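## Task

Place every battery into the bin labelled K, but not the AA battery; all other objects stay on the table. No object may stick out past a bin's rim, both bins must sit flat on the table at the end, and the result must hold without the robot supporting it. Finally open the gripper and pull the arm away.

## Robot and tools

Robot: one UR7e-type six-joint arm carrying a two-finger parallel gripper (50 mm maximum gap). There is only one arm, so every command holds a single row of numbers. Two cameras: cam_high (overview, 896x504) and cam_wrist (on the wrist, 896x504).

Frame: the scene frame has its origin on the table surface straight below the arm base; +z is up, and looking along +x, +y points left. Positions are in metres, orientations are unit quaternions written w first. The reported hand position may be slightly wrong, especially far from the base, and the base may be a little tilted.

Gripper geometry: the fingers point along the gripper's own +z axis and close along its x axis. end_effector_position is the midpoint between the pads; fingertips extend 17.5 mm past it. A flat block sticks out roughly 9 cm toward the gripper's -y side and rotates with it, so keep that side clear of bins and objects.

The row (used by both execute_actions and move): ten numbers in this order: x, y, z, qw, qx, qy, qz, position, force_limit, speed. The first seven are an absolute pose for the pad midpoint in the scene frame (metres, then quaternion). position is the finger opening on a -1 to 1 scale: 1 = fully open, about -0.65 = pads touching, -1 = close until an object stops them. force_limit (-1 to 1) sets pad force: about 20 N at -1, 102 N at 0, 185 N at 1 (real grip may exceed this by up to 17 %). speed (-1 to 1) sets finger speed: 20 mm/s at -1, 85 at 0, 150 at 1. Always repeat the desired quaternion in each row rather than copying the drifted one from a result.

execute_actions: argument actions is a list with zero or one entry. Empty list: just report the state. {"rows": [...], "steps": n}: up to 15 rows, n up to 15 control steps of 1/30 s; each row is used for one step and the final row repeats. {"steps": n} alone waits up to 300 steps counted from the previous result. A target more than 0.6 m from the last reported position along any gripper axis is refused. Each step the commanded pose is clipped to within 100 mm and 16 degrees of the measured one, so a far target needs several calls; after the action the arm only continues to the last clipped pose. Optional pictures (true/false) controls whether images come back.

move: target is one row as above (absolute pose plus finger values, the finger values applied at the start). The gripper travels in a straight line; speed in m/s, 0.002 to 0.5 (default 0.25), rotation limited to twice that in rad/s. Path time 0.5 to 10 s. Optional stop_force in N (9 to 40): the path halts when the wrist sensor feels that much extra push along the direction of travel, then the hand backs up two steps and holds. Use it with a slow speed for touching down; omit it when lifting away from something you are pressing on, and don't rely on it for moves that rotate the gripper. The result line move: reports the ending (done, contact, off_target, moving, held, fault) and any limits (paced = pose clipped, held = some steps blocked).

wait: seconds 0 to 10; the robot gets no new command. zoom_image: camera (cam_high or cam_wrist) and region [x0, y0, x1, y1] in pixels, at most 504x504, for a closer look. read_manual: only licence text. finished_scene: pass the current scene number to end and grade it; it cannot be undone.

Result lines: the state gives end_effector_position, end_effector_quat_wxyz, velocities, joint positions and torques (noisy, offset), and Wrist force / Wrist torque in the gripper's own axes (saturate near 50 N, offset up to about 4 N; "no reading" is harmless). object_status for the fingers: 0 moving, 1 blocked while opening, 2 blocked while closing (an object is gripped), 3 reached the commanded position or pads met (usually nothing held). Opening width is about (250 - position_measured) x 0.202 mm. A "pose unreachable" line or HELD marks steps the clearance check changed or blocked. "Hand target" shows where the controller is now steering.

Gripping: open, lower around the item, send position -1 and keep it; confirm object_status 2 before lifting. Finger settings only change when position changes by at least 0.01. To loosen a grip, open first.

Cautions: the arm is stiff. Pushing into a firm surface, or any external force of 150 N, or a joint torque over its limit (wrist joints only 25.4 N m, held weight included) causes a 10 s fault stop. Approach the table and bins slowly, preferably with stop_force. Avoid drops, slams and knocking items or bins off the table or onto their sides; a bin must end flat. Occasional external tugs may disturb a held item or push loose ones, so check pictures. Holding loads for long heats motors (warning at 70 °C, forced stop at 85 °C). The simulation keeps running while you think, so act efficiently. When finished, open the fingers, lift clear, then call finished_scene.

Each tool is called after "Emit:" by a JSON object that holds its "method" and its "body".

## Session

Emit:
{"method": "execute_actions", "body": {"actions": []}}

Scene clock: 0.00 s of 4800.00 s.
end_effector_position=(+0.0106, +0.6440, +0.2505) position_measured=3 object_status=3 end_effector_quat_wxyz=(+0.223, +0.805, +0.358, +0.417) end_effector_velocity=(+0.000, +0.000, +0.001) end_effector_angular_velocity=(+0.002, +0.001, +0.000)
Joint positions: [ 1.947 -1.382  1.856 -2.169 -2.716  2.749]
Joint velocities: [ 0.    -0.001 -0.    -0.001  0.    -0.001]
Joint torques (N m, as the arm reports them, + toward a larger angle): no reading
Motor temperatures (°C, as the motors report them): [26 24 25 30 32 30]
Wrist force (N, on the end effector, along its own x y z axes, offset not removed): no reading
Wrist torque (N m, same axes, about the end effector's origin, offset not removed): no reading
Hand target: +0.011, +0.644, +0.250; +0.223, +0.805, +0.358, +0.417

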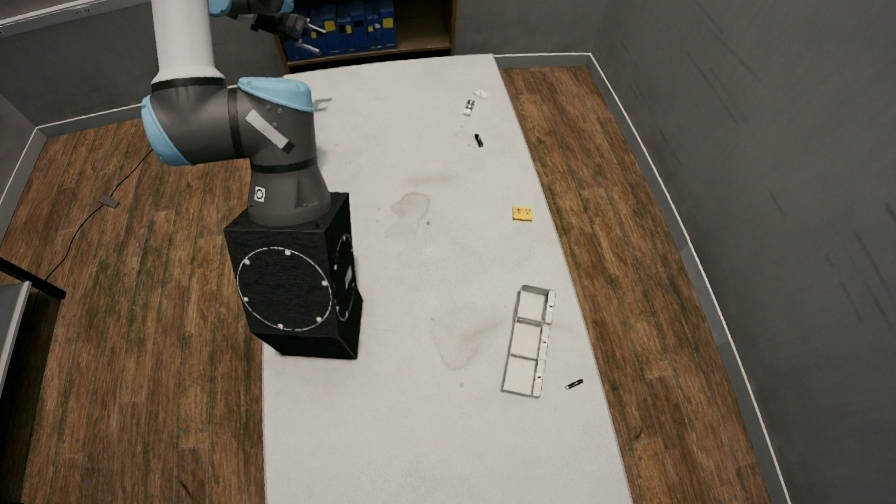

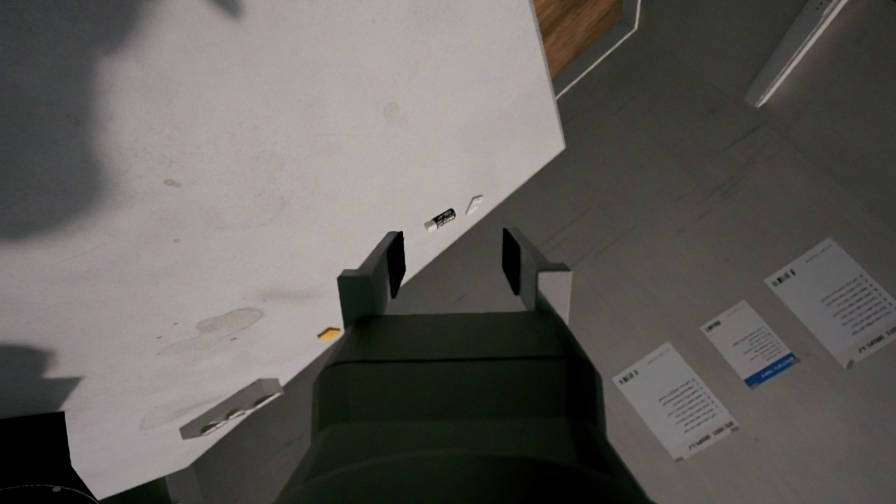

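Emit:
{"method": "move", "body": {"target": [0.45,0.47,0.2,0,1,0,0,1,-0.5,0]}}

Emit:
{"method": "zoom_image", "body": {"camera": "cam_high", "region": [470,270,610,410]}}

Emit:
{"method": "zoom_image", "body": {"camera": "cam_wrist", "region": [340,0,640,300]}}

Scene clock: 7.20 s of 4800.00 s.
end_effector_position=(+0.4500, +0.4702, +0.2006) position_measured=3 object_status=3 end_effector_quat_wxyz=(-0.000, +1.000, +0.000, +0.001) end_effector_velocity=(+0.001, -0.001, -0.001) end_effector_angular_velocity=(+0.001, +0.008, -0.003)
Joint positions: [ 0.491 -1.451  1.986 -2.414 -1.057  1.964]
Joint velocities: [-0.003  0.006 -0.006  0.01   0.004 -0.004]
Joint torques (N m, as the arm reports them, + toward a larger angle): [-21.87 -23.95 -26.1   -0.31   1.28  -2.  ]
Motor temperatures (°C, as the motors report them): [26 24 25 30 32 30]
Wrist force (N, on the end effector, along its own x y z axes, offset not removed): [2.3 -0.9 -0.6]
Wrist torque (N m, same axes, about the end effector's origin, offset not removed): [-0.24 -0.34 0.10]
Hand target: +0.450, +0.470, +0.201; -0.000, +1.000, +0.000, +0.001
Off the commanded pose: 0.001 m, 0 deg.
After step 90, 1.13 s passed at rest.
move: done

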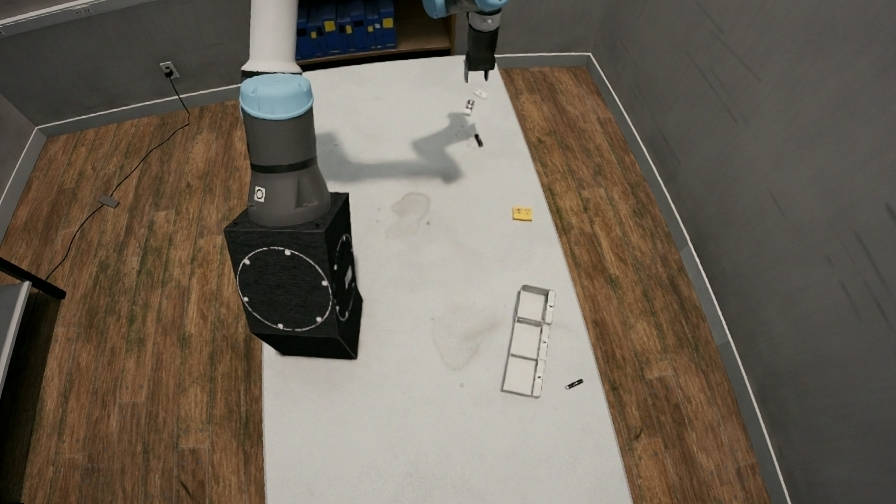

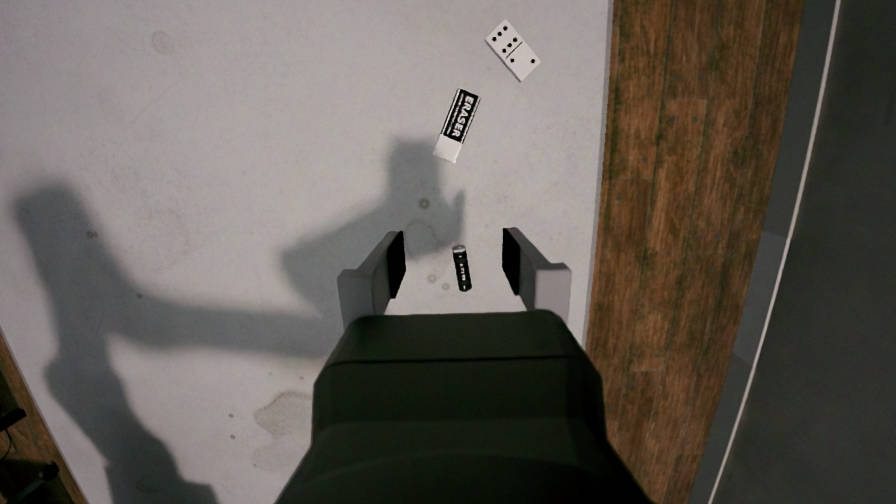

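Region (470, 270, 610, 410) of cam_high's 896x504 image, scaled by 3.600, with more detail than that image has.

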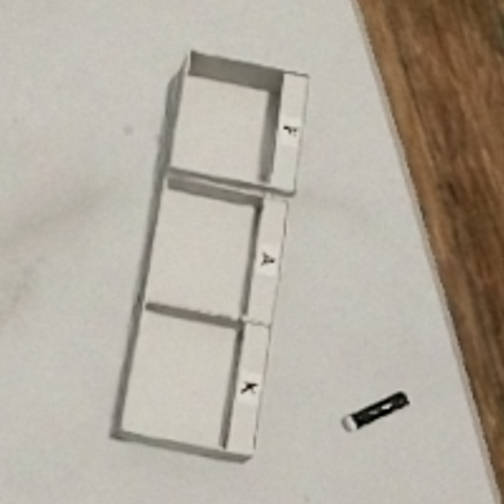

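Region (340, 0, 640, 300) of cam_wrist's 896x504 image, scaled by 1.680, with more detail than that image has.

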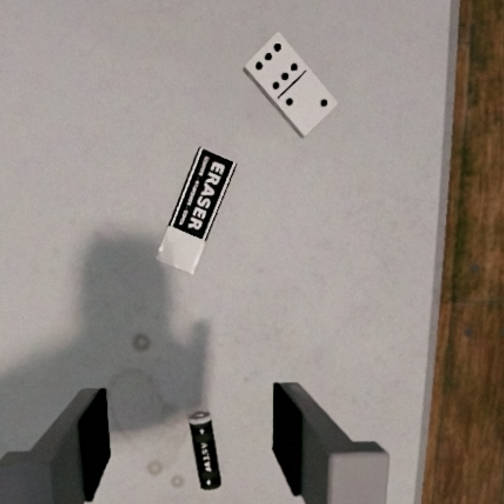

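Emit:
{"method": "move", "body": {"target": [0.48,0.0,0.18,0,1,0,0,1,-0.5,0]}}

Emit:
{"method": "move", "body": {"target": [0.51,-0.35,0.14,0,0.857,-0.515,0,1,-0.5,0]}}

Emit:
{"method": "zoom_image", "body": {"camera": "cam_wrist", "region": [340,80,600,300]}}

Scene clock: 13.60 s of 4800.00 s.
end_effector_position=(+0.4802, -0.0003, +0.1800) position_measured=3 object_status=3 end_effector_quat_wxyz=(+0.000, +1.000, +0.000, +0.001) end_effector_velocity=(-0.001, -0.000, -0.001) end_effector_angular_velocity=(+0.001, +0.002, -0.000)
Joint positions: [-0.33  -1.037  2.23  -2.551 -1.015  1.001]
Joint velocities: [-0.     0.003 -0.001  0.001 -0.    -0.002]
Joint torques (N m, as the arm reports them, + toward a larger angle): [-32.53 -19.31 -21.61  -0.43  -1.22  -1.88]
Motor temperatures (°C, as the motors report them): [26 24 25 30 32 30]
Wrist force (N, on the end effector, along its own x y z axes, offset not removed): [4.0 -0.7 0.1]
Wrist torque (N m, same axes, about the end effector's origin, offset not removed): [-0.24 -0.72 -0.06]
Hand target: +0.480, -0.000, +0.180; +0.000, +1.000, +0.000, +0.001
Off the commanded pose: 0.000 m, 0 deg.
After step 90, 0.93 s passed at rest.
move: done

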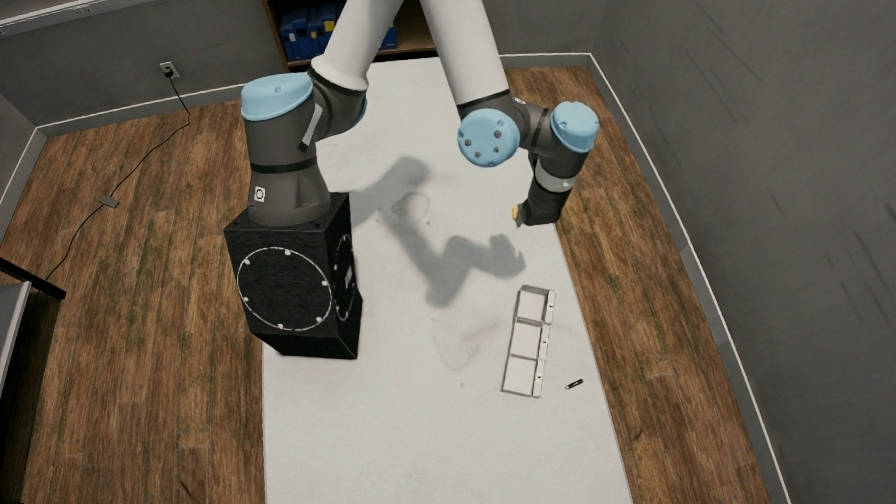

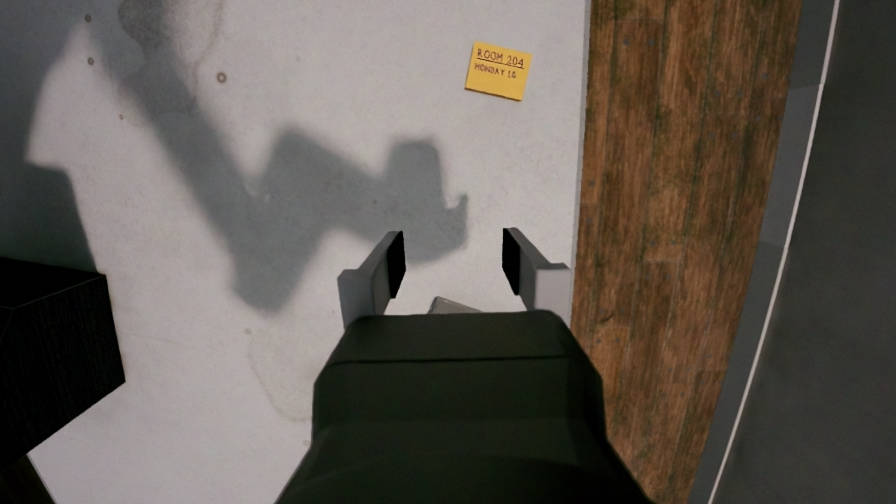

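Scene clock: 16.27 s of 4800.00 s.
end_effector_position=(+0.5098, -0.3502, +0.1402) position_measured=3 object_status=3 end_effector_quat_wxyz=(+0.000, +0.857, -0.515, +0.000) end_effector_velocity=(+0.000, -0.002, -0.000) end_effector_angular_velocity=(-0.000, +0.001, -0.005)
Joint positions: [-0.687 -0.428  1.698 -2.438 -1.126  1.694]
Joint velocities: [-0.001  0.003 -0.006  0.003 -0.001  0.004]
Joint torques (N m, as the arm reports them, + toward a larger angle): [-39.   -35.76 -25.19  -0.39  -1.12   1.51]
Motor temperatures (°C, as the motors report them): [26 24 25 30 32 30]
Wrist force (N, on the end effector, along its own x y z axes, offset not removed): [4.0 -3.3 -1.2]
Wrist torque (N m, same axes, about the end effector's origin, offset not removed): [-0.66 -0.54 -0.03]
Hand target: +0.510, -0.350, +0.140; +0.000, +0.857, -0.515, +0.000
Off the commanded pose: 0.000 m, 0 deg.
move: done

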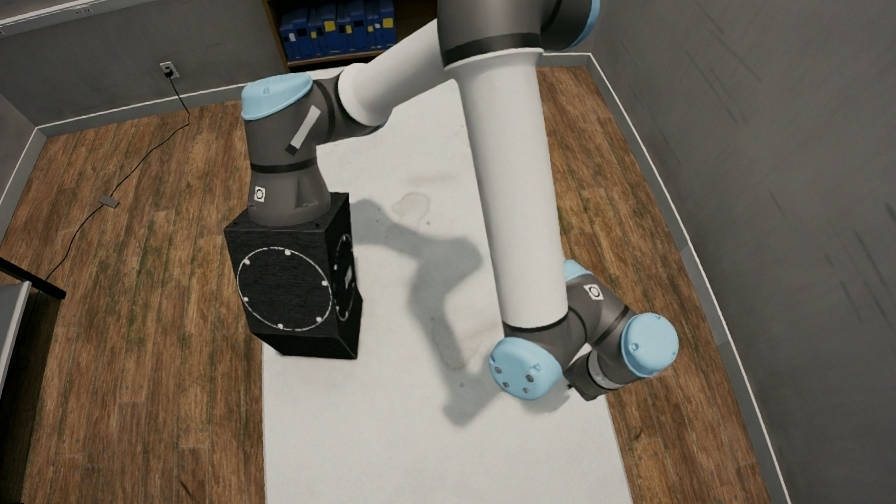

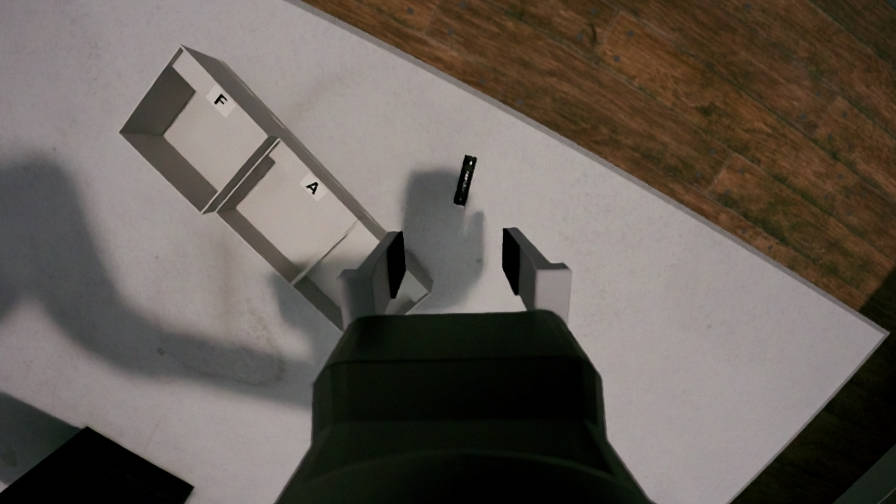

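Region (340, 80, 600, 300) of cam_wrist's 896x504 image, scaled by 1.938, with more detail than that image has; it fills the top 426 rows of this view, and the rest is white.

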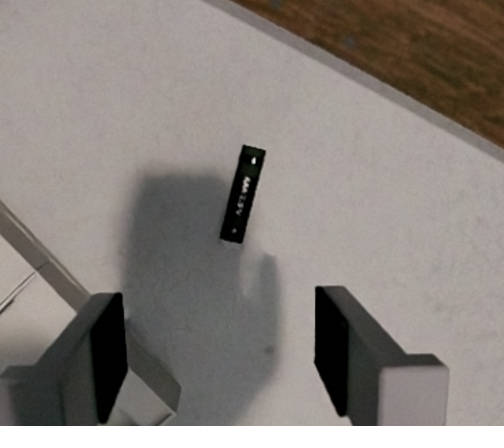

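Emit:
{"method": "move", "body": {"target": [0.543,-0.342,0.055,0,0.799,-0.602,0,0.6,-0.5,0], "speed": 0.12}}

Scene clock: 21.30 s of 4800.00 s.
end_effector_position=(+0.5430, -0.3420, +0.0551) position_measured=63 object_status=3 end_effector_quat_wxyz=(-0.000, +0.799, -0.602, -0.000) end_effector_velocity=(+0.002, -0.000, -0.000) end_effector_angular_velocity=(-0.003, -0.002, -0.001)
Joint positions: [-0.574 -0.28   1.609 -2.549 -1.084  2.021]
Joint velocities: [ 0.002  0.001 -0.003 -0.003  0.     0.005]
Joint torques (N m, as the arm reports them, + toward a larger angle): [-17.77 -37.28 -23.27  -4.16   1.08   1.59]
Motor temperatures (°C, as the motors report them): [26 24 25 30 32 30]
Wrist force (N, on the end effector, along its own x y z axes, offset not removed): [1.2 -2.9 3.5]
Wrist torque (N m, same axes, about the end effector's origin, offset not removed): [-0.50 -0.06 0.06]
Hand target: +0.543, -0.342, +0.055; -0.000, +0.799, -0.602, -0.000
Off the commanded pose: 0.000 m, 0 deg.
After step 90, 0.70 s passed at rest.
move: done

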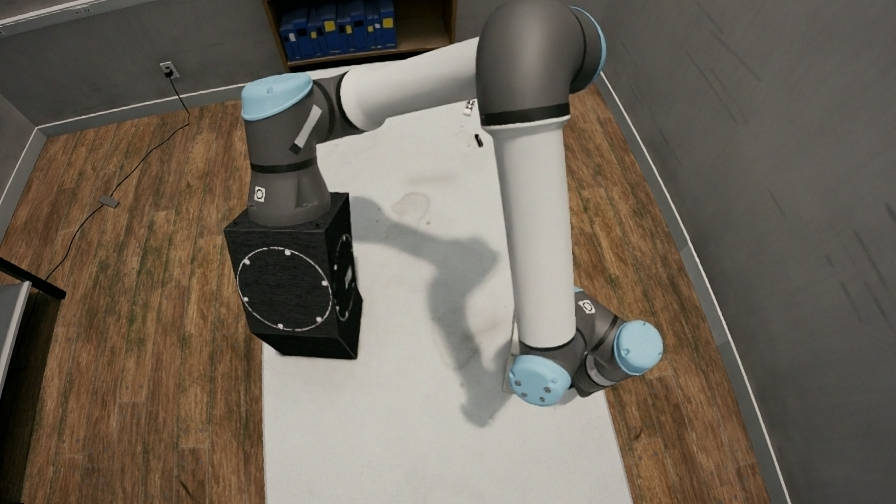

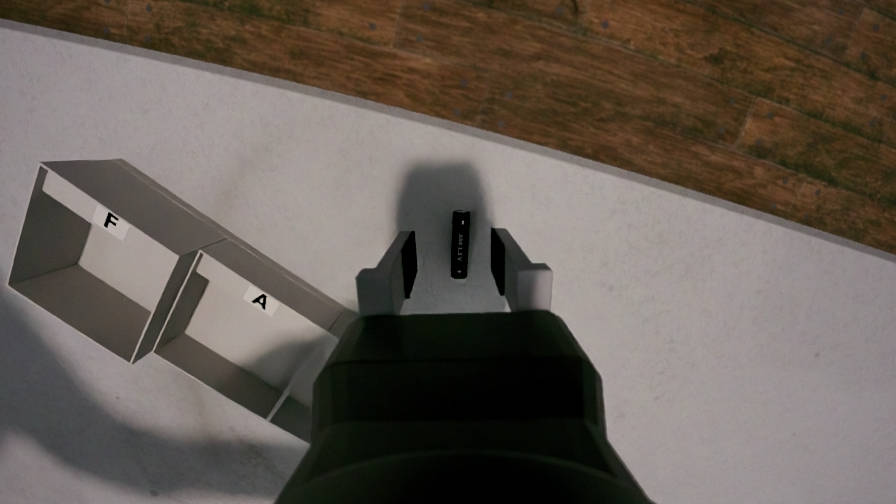

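Emit:
{"method": "move", "body": {"target": [0.544,-0.344,0.024,0,0.799,-0.602,0,0.6,-0.5,0], "speed": 0.03, "stop_force": 12}}

Emit:
{"method": "move", "body": {"target": [0.544,-0.344,0.024,0,0.799,-0.602,0,-1,-0.5,0]}}

Emit:
{"method": "move", "body": {"target": [0.544,-0.344,0.09,0,0.799,-0.602,0,-1,-0.5,0]}}

Emit:
{"method": "move", "body": {"target": [0.436,-0.307,0.095,0,0.993,-0.122,0,-1,-0.5,0]}}

Scene clock: 27.60 s of 4800.00 s.
end_effector_position=(+0.5440, -0.3440, +0.0242) position_measured=63 object_status=3 end_effector_quat_wxyz=(-0.000, +0.799, -0.602, -0.000) end_effector_velocity=(+0.000, +0.001, -0.003) end_effector_angular_velocity=(-0.000, +0.001, +0.003)
Joint positions: [-0.55  -0.219  1.577 -2.59  -1.076  2.046]
Joint velocities: [ 0.004  0.005 -0.003 -0.003  0.     0.   ]
Joint torques (N m, as the arm reports them, + toward a larger angle): [-19.11 -38.53 -22.73  -4.3    1.03   1.85]
Motor temperatures (°C, as the motors report them): [26 24 25 30 32 30]
Wrist force (N, on the end effector, along its own x y z axes, offset not removed): [4.2 -3.2 1.3]
Wrist torque (N m, same axes, about the end effector's origin, offset not removed): [-0.65 -0.68 0.01]
Hand target: +0.544, -0.344, +0.024; -0.000, +0.799, -0.602, -0.000
Off the commanded pose: 0.000 m, 0 deg.
After step 90, 1.97 s passed at rest.
move: done

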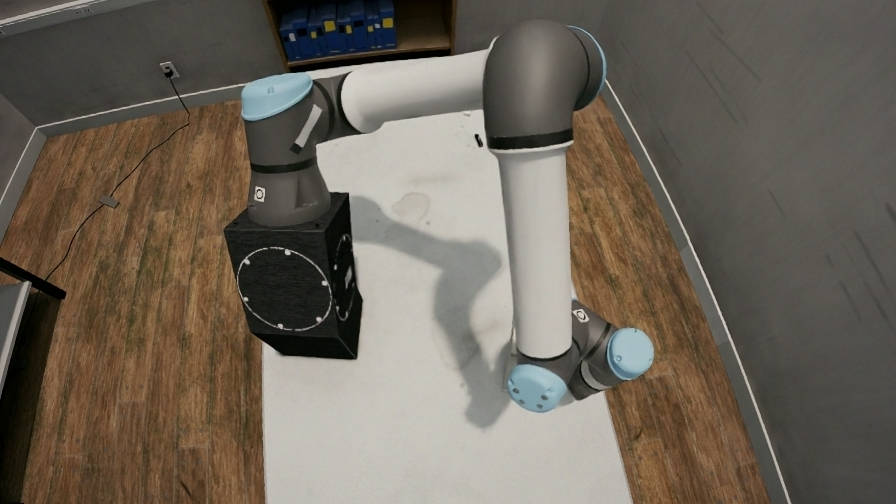

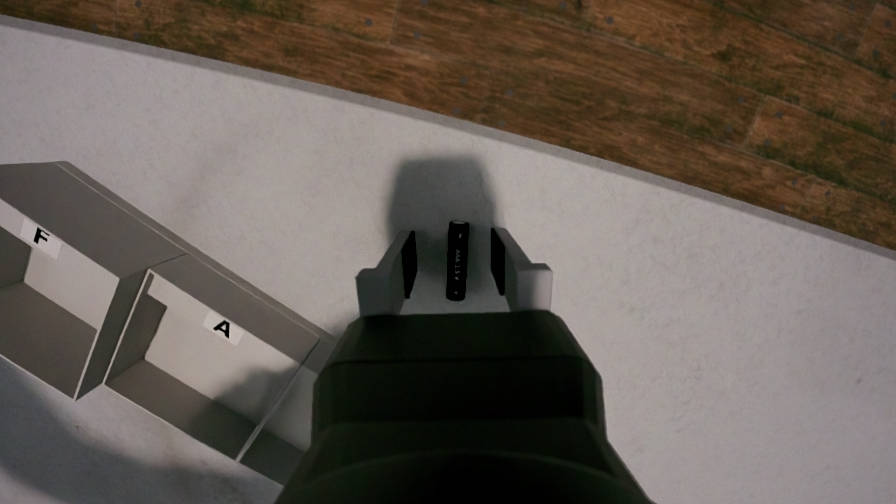

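Scene clock: 28.30 s of 4800.00 s.
end_effector_position=(+0.5440, -0.3440, +0.0240) position_measured=207 object_status=2 end_effector_quat_wxyz=(-0.000, +0.799, -0.602, +0.000) end_effector_velocity=(-0.000, +0.000, -0.001) end_effector_angular_velocity=(+0.000, -0.000, +0.001)
Joint positions: [-0.55  -0.218  1.577 -2.59  -1.076  2.047]
Joint velocities: [ 0.     0.001  0.001 -0.002  0.    -0.   ]
Joint torques (N m, as the arm reports them, + toward a larger angle): [-16.11 -34.66 -20.91  -3.96   1.05   1.87]
Motor temperatures (°C, as the motors report them): [26 24 25 30 32 30]
Wrist force (N, on the end effector, along its own x y z axes, offset not removed): [0.2 -1.7 -10.2]
Wrist torque (N m, same axes, about the end effector's origin, offset not removed): [-0.71 -0.29 0.01]
Hand target: +0.544, -0.344, +0.024; -0.000, +0.799, -0.602, -0.000
Off the commanded pose: 0.000 m, 0 deg.
move: done

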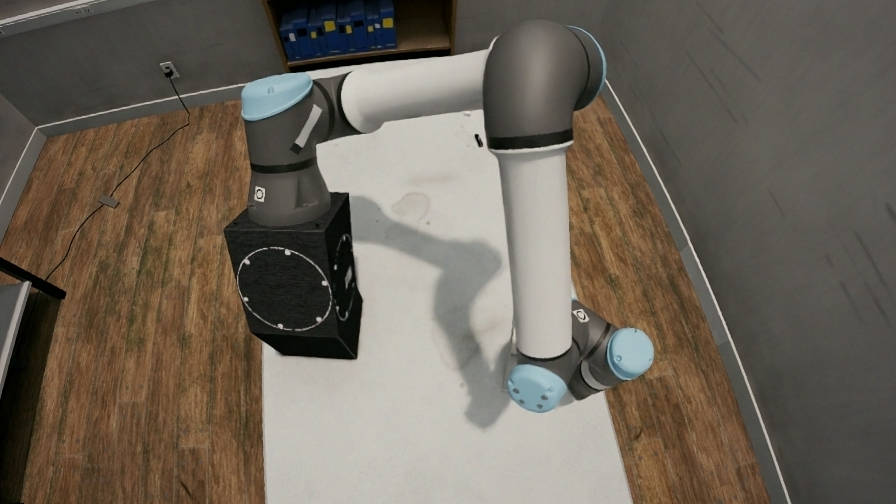

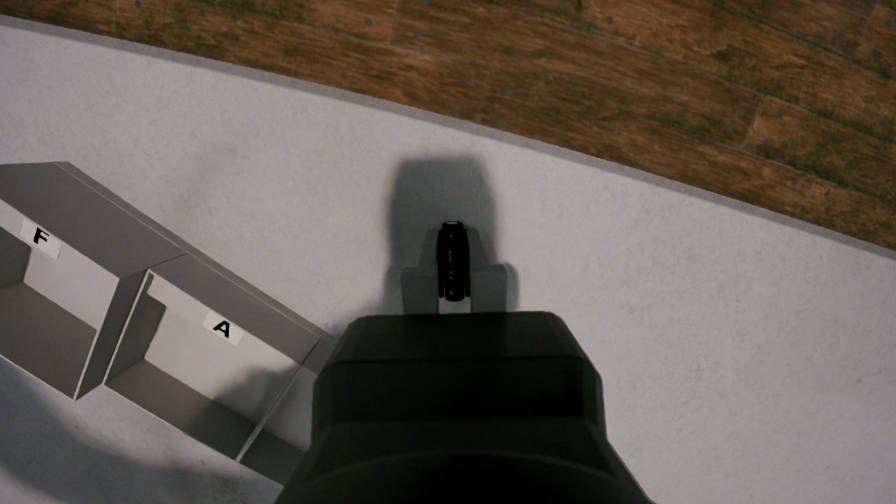

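Scene clock: 29.20 s of 4800.00 s.
end_effector_position=(+0.5439, -0.3440, +0.0899) position_measured=207 object_status=2 end_effector_quat_wxyz=(+0.000, +0.799, -0.602, +0.000) end_effector_velocity=(+0.000, -0.001, +0.003) end_effector_angular_velocity=(-0.000, -0.001, -0.001)
Joint positions: [-0.602 -0.34   1.624 -2.49  -1.094  1.992]
Joint velocities: [-0.003 -0.004  0.     0.004 -0.001 -0.001]
Joint torques (N m, as the arm reports them, + toward a larger angle): [-40.05 -50.08  -6.84  -0.27  -1.16  -1.83]
Motor temperatures (°C, as the motors report them): [26 24 25 30 32 30]
Wrist force (N, on the end effector, along its own x y z axes, offset not removed): [2.5 -2.0 0.0]
Wrist torque (N m, same axes, about the end effector's origin, offset not removed): [-0.39 -0.36 0.03]
Hand target: +0.544, -0.344, +0.090; +0.000, +0.799, -0.602, +0.000
Off the commanded pose: 0.000 m, 0 deg.
move: done

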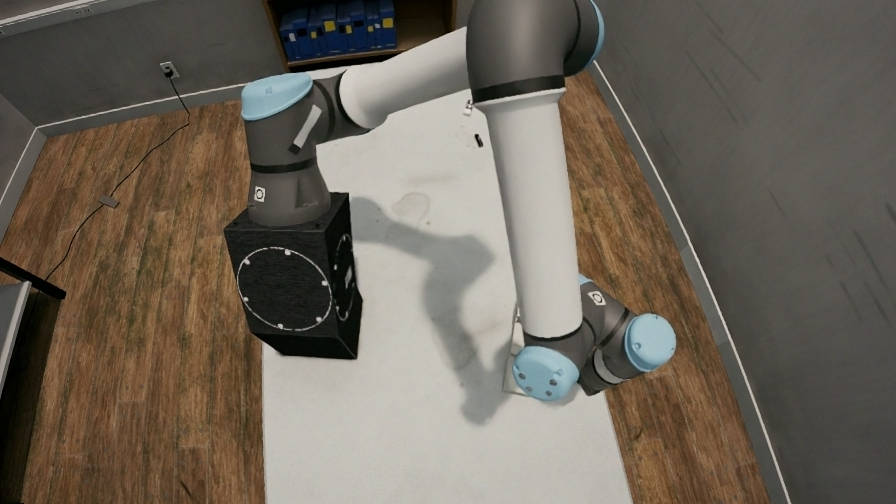

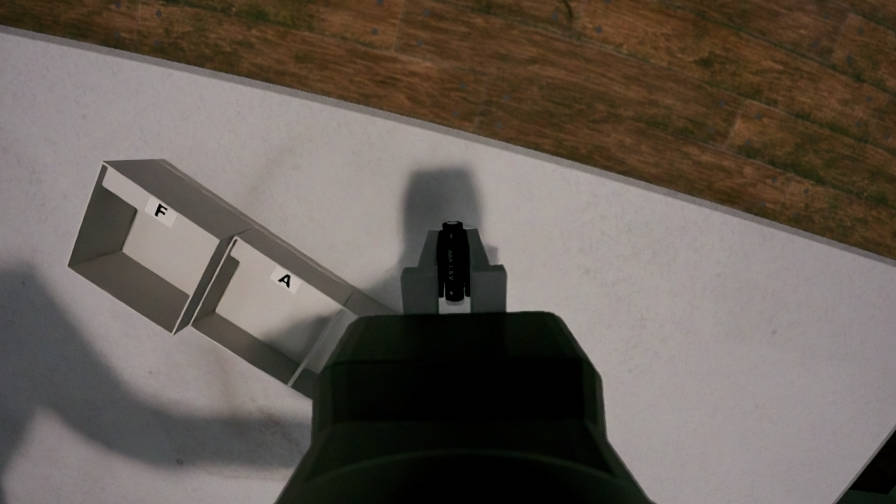

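Scene clock: 31.77 s of 4800.00 s.
end_effector_position=(+0.4360, -0.3071, +0.0949) position_measured=207 object_status=2 end_effector_quat_wxyz=(+0.000, +0.992, -0.122, -0.000) end_effector_velocity=(-0.002, +0.001, -0.001) end_effector_angular_velocity=(+0.003, +0.001, +0.006)
Joint positions: [-0.701 -0.403  1.882 -2.64  -1.131  0.843]
Joint velocities: [-0.     0.     0.003  0.     0.001 -0.009]
Joint torques (N m, as the arm reports them, + toward a larger angle): [-36.28 -45.04  -3.63  -4.2    0.82  -1.75]
Motor temperatures (°C, as the motors report them): [26 24 25 30 32 30]
Wrist force (N, on the end effector, along its own x y z axes, offset not removed): [3.4 -2.3 -1.0]
Wrist torque (N m, same axes, about the end effector's origin, offset not removed): [-0.34 -0.49 -0.05]
Hand target: +0.436, -0.307, +0.095; +0.000, +0.993, -0.122, +0.000
Off the commanded pose: 0.000 m, 0 deg.
move: done

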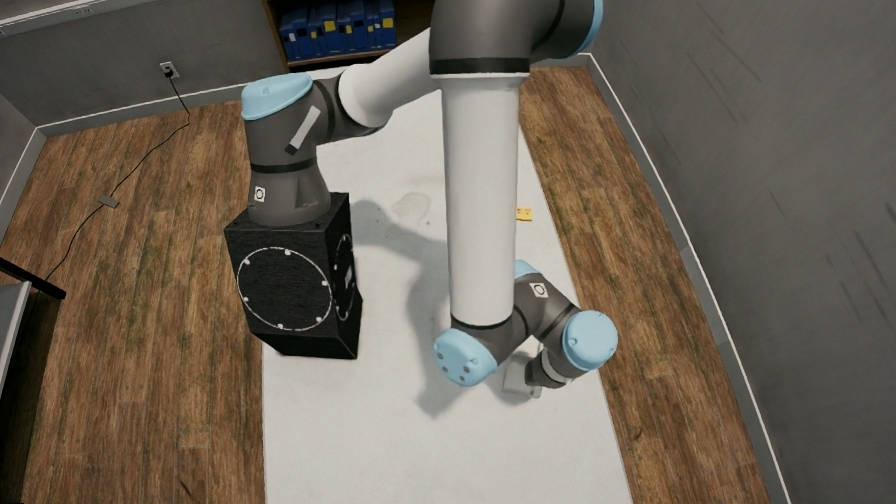

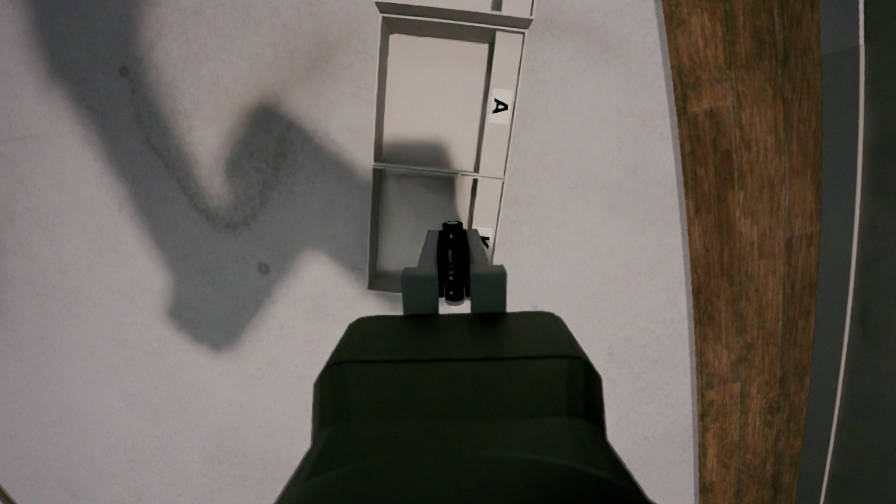

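Emit:
{"method": "move", "body": {"target": [0.417,-0.30,0.08,0,0.988,-0.155,0,-1,-0.5,0], "speed": 0.1}}

Emit:
{"method": "move", "body": {"target": [0.417,-0.30,0.029,0,0.988,-0.155,0,-1,-0.5,0], "speed": 0.03, "stop_force": 10}}

Scene clock: 37.00 s of 4800.00 s.
end_effector_position=(+0.4171, -0.3000, +0.0801) position_measured=207 object_status=2 end_effector_quat_wxyz=(-0.000, +0.988, -0.155, -0.000) end_effector_velocity=(-0.001, +0.000, -0.001) end_effector_angular_velocity=(-0.001, -0.000, -0.002)
Joint positions: [-0.712 -0.382  1.933 -2.708 -1.135  0.898]
Joint velocities: [ 0.     0.002  0.003 -0.006 -0.     0.003]
Joint torques (N m, as the arm reports them, + toward a larger angle): [-36.63 -31.47  -2.18  -4.21  -1.29   1.66]
Motor temperatures (°C, as the motors report them): [26 24 25 30 32 30]
Wrist force (N, on the end effector, along its own x y z axes, offset not removed): [2.2 -4.0 -1.3]
Wrist torque (N m, same axes, about the end effector's origin, offset not removed): [-0.79 -0.42 0.02]
Hand target: +0.417, -0.300, +0.080; +0.000, +0.988, -0.155, +0.000
Off the commanded pose: 0.000 m, 0 deg.
After step 90, 1.40 s passed at rest.
move: done

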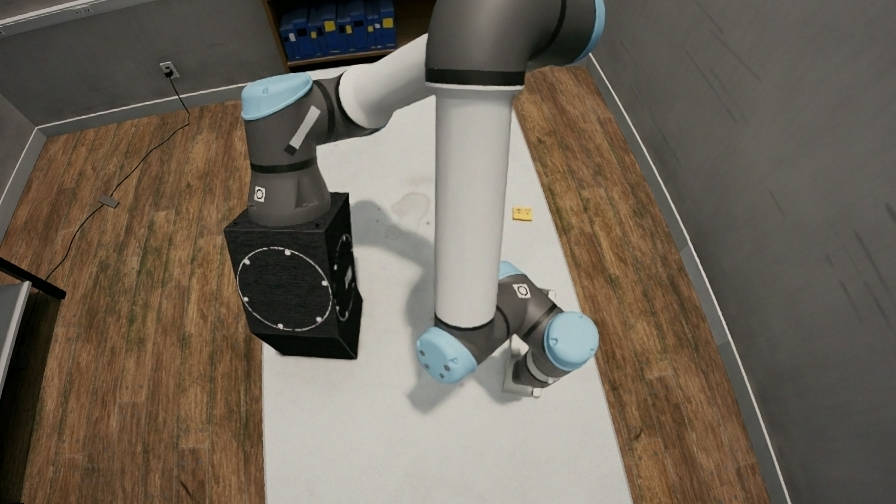

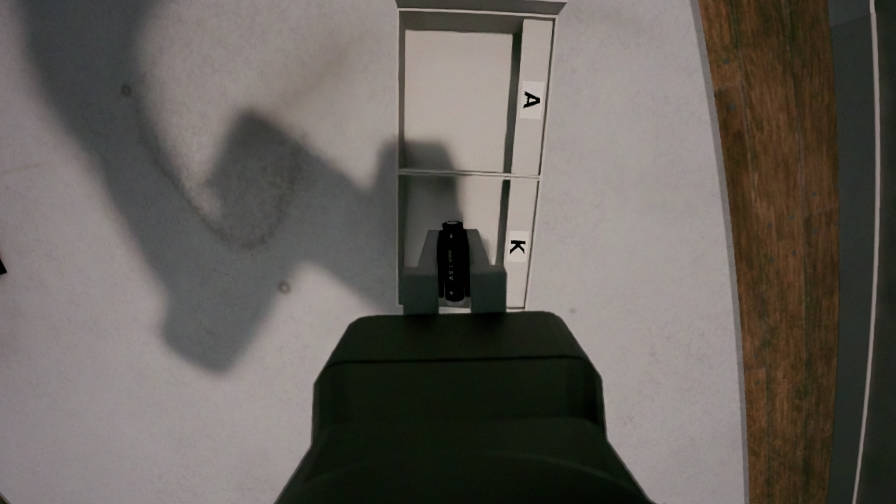

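Scene clock: 39.07 s of 4800.00 s.
end_effector_position=(+0.4171, -0.2999, +0.0303) position_measured=207 object_status=2 end_effector_quat_wxyz=(-0.000, +0.988, -0.155, -0.000) end_effector_velocity=(-0.001, +0.001, +0.002) end_effector_angular_velocity=(+0.003, +0.003, -0.001)
Joint positions: [-0.668 -0.274  1.895 -2.797 -1.118  0.943]
Joint velocities: [-0.002 -0.005  0.004  0.007 -0.002 -0.003]
Joint torques (N m, as the arm reports them, + toward a larger angle): [-32.73 -40.83   0.77   0.15  -0.74  -1.65]
Motor temperatures (°C, as the motors report them): [26 24 25 30 32 30]
Wrist force (N, on the end effector, along its own x y z axes, offset not removed): [1.4 0.8 -14.5]
Wrist torque (N m, same axes, about the end effector's origin, offset not removed): [-0.18 -0.68 -0.04]
Hand target: +0.417, -0.300, +0.031; -0.000, +0.988, -0.155, -0.000
Off the commanded pose: 0.001 m, 0 deg.
move: contact

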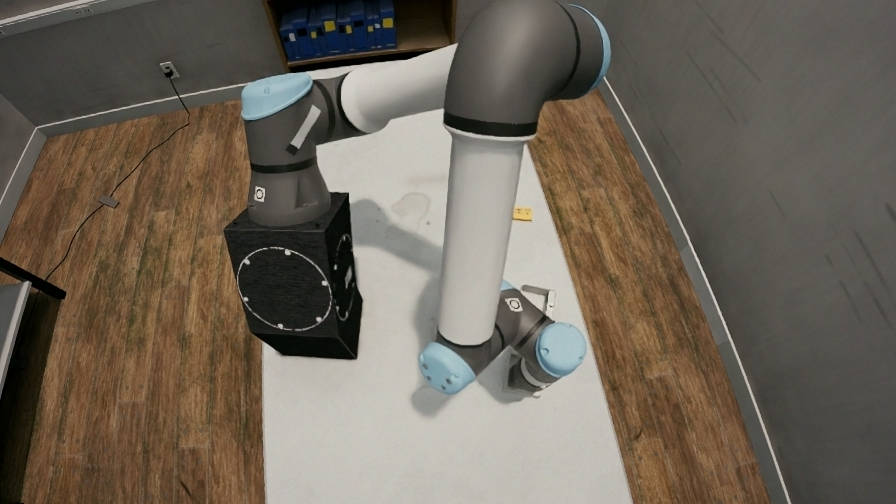

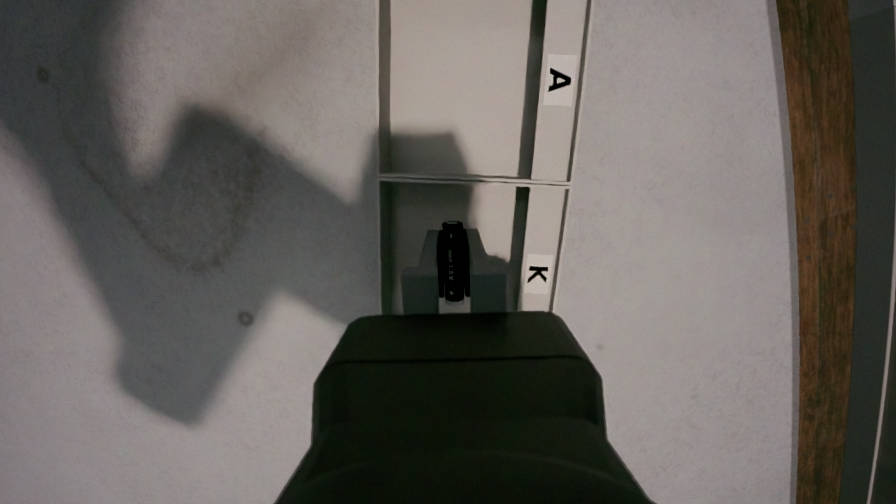

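Emit:
{"method": "move", "body": {"target": [0.417,-0.30,0.031,0,0.988,-0.155,0,0,-0.5,0]}}

Emit:
{"method": "move", "body": {"target": [0.417,-0.30,0.16,0,0.988,-0.155,0,0,-0.5,0]}}

Scene clock: 43.10 s of 4800.00 s.
end_effector_position=(+0.4170, -0.3000, +0.0310) position_measured=152 object_status=3 end_effector_quat_wxyz=(-0.000, +0.988, -0.155, -0.000) end_effector_velocity=(+0.001, -0.001, +0.001) end_effector_angular_velocity=(-0.002, -0.002, -0.001)
Joint positions: [-0.669 -0.275  1.896 -2.796 -1.118  0.942]
Joint velocities: [-0.001  0.    -0.002 -0.001  0.     0.002]
Joint torques (N m, as the arm reports them, + toward a larger angle): [-36.6  -46.79  -1.03  -0.54  -1.28  -1.96]
Motor temperatures (°C, as the motors report them): [26 24 25 30 32 30]
Wrist force (N, on the end effector, along its own x y z axes, offset not removed): [3.3 -0.9 -3.4]
Wrist torque (N m, same axes, about the end effector's origin, offset not removed): [-0.23 -0.47 0.02]
Hand target: +0.417, -0.300, +0.031; +0.000, +0.988, -0.155, +0.000
Off the commanded pose: 0.000 m, 0 deg.
After step 90, 0.33 s passed at rest.
move: done

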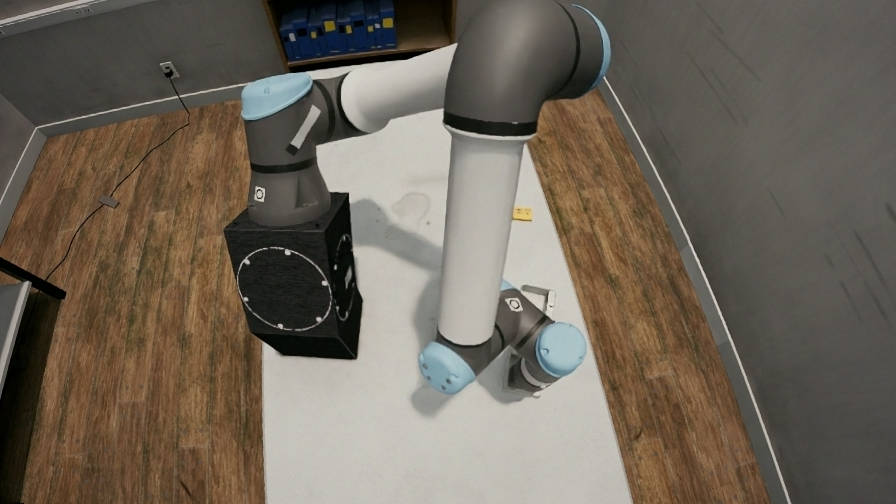

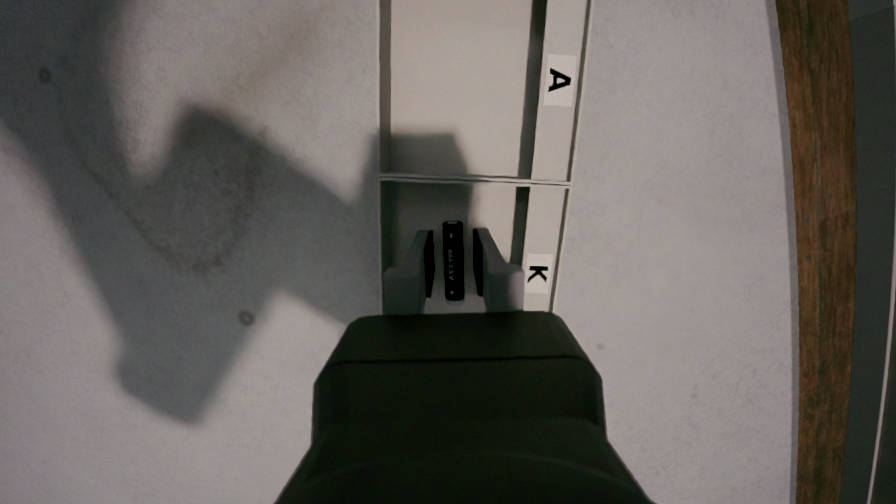

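Scene clock: 44.20 s of 4800.00 s.
end_effector_position=(+0.4169, -0.3000, +0.1599) position_measured=152 object_status=3 end_effector_quat_wxyz=(+0.000, +0.988, -0.155, +0.000) end_effector_velocity=(-0.000, +0.000, +0.002) end_effector_angular_velocity=(+0.000, +0.001, +0.001)
Joint positions: [-0.777 -0.55   1.962 -2.542 -1.163  0.833]
Joint velocities: [-0.001 -0.004  0.     0.004 -0.001 -0.002]
Joint torques (N m, as the arm reports them, + toward a larger angle): [-34.51 -42.77  -5.77  -0.33  -1.34  -1.85]
Motor temperatures (°C, as the motors report them): [26 24 25 30 32 30]
Wrist force (N, on the end effector, along its own x y z axes, offset not removed): [4.2 -4.3 0.6]
Wrist torque (N m, same axes, about the end effector's origin, offset not removed): [-0.85 -0.74 -0.03]
Hand target: +0.417, -0.300, +0.160; +0.000, +0.988, -0.155, +0.000
Off the commanded pose: 0.000 m, 0 deg.
move: done

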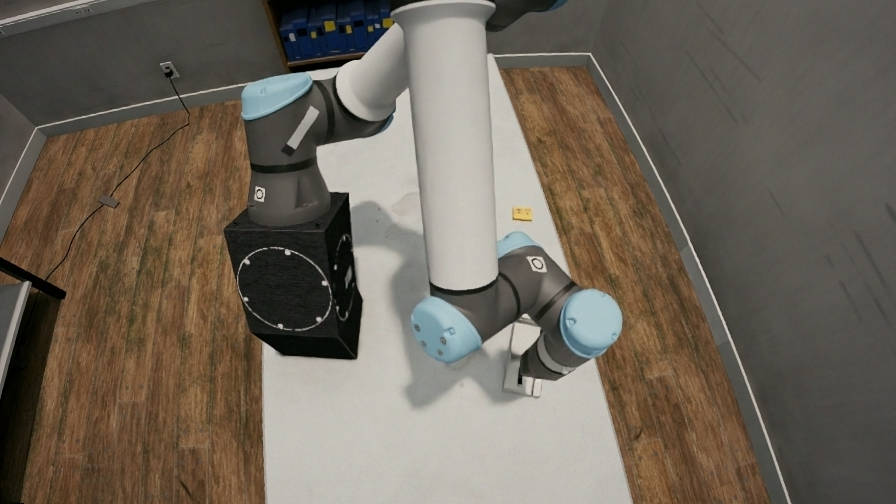

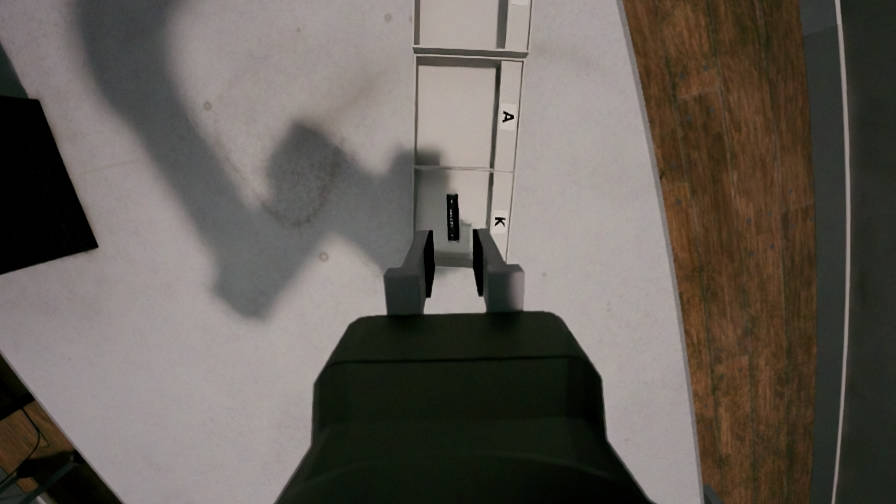

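Emit:
{"method": "finished_scene", "body": {"scene": 2}}

The scene is finished: the task was done.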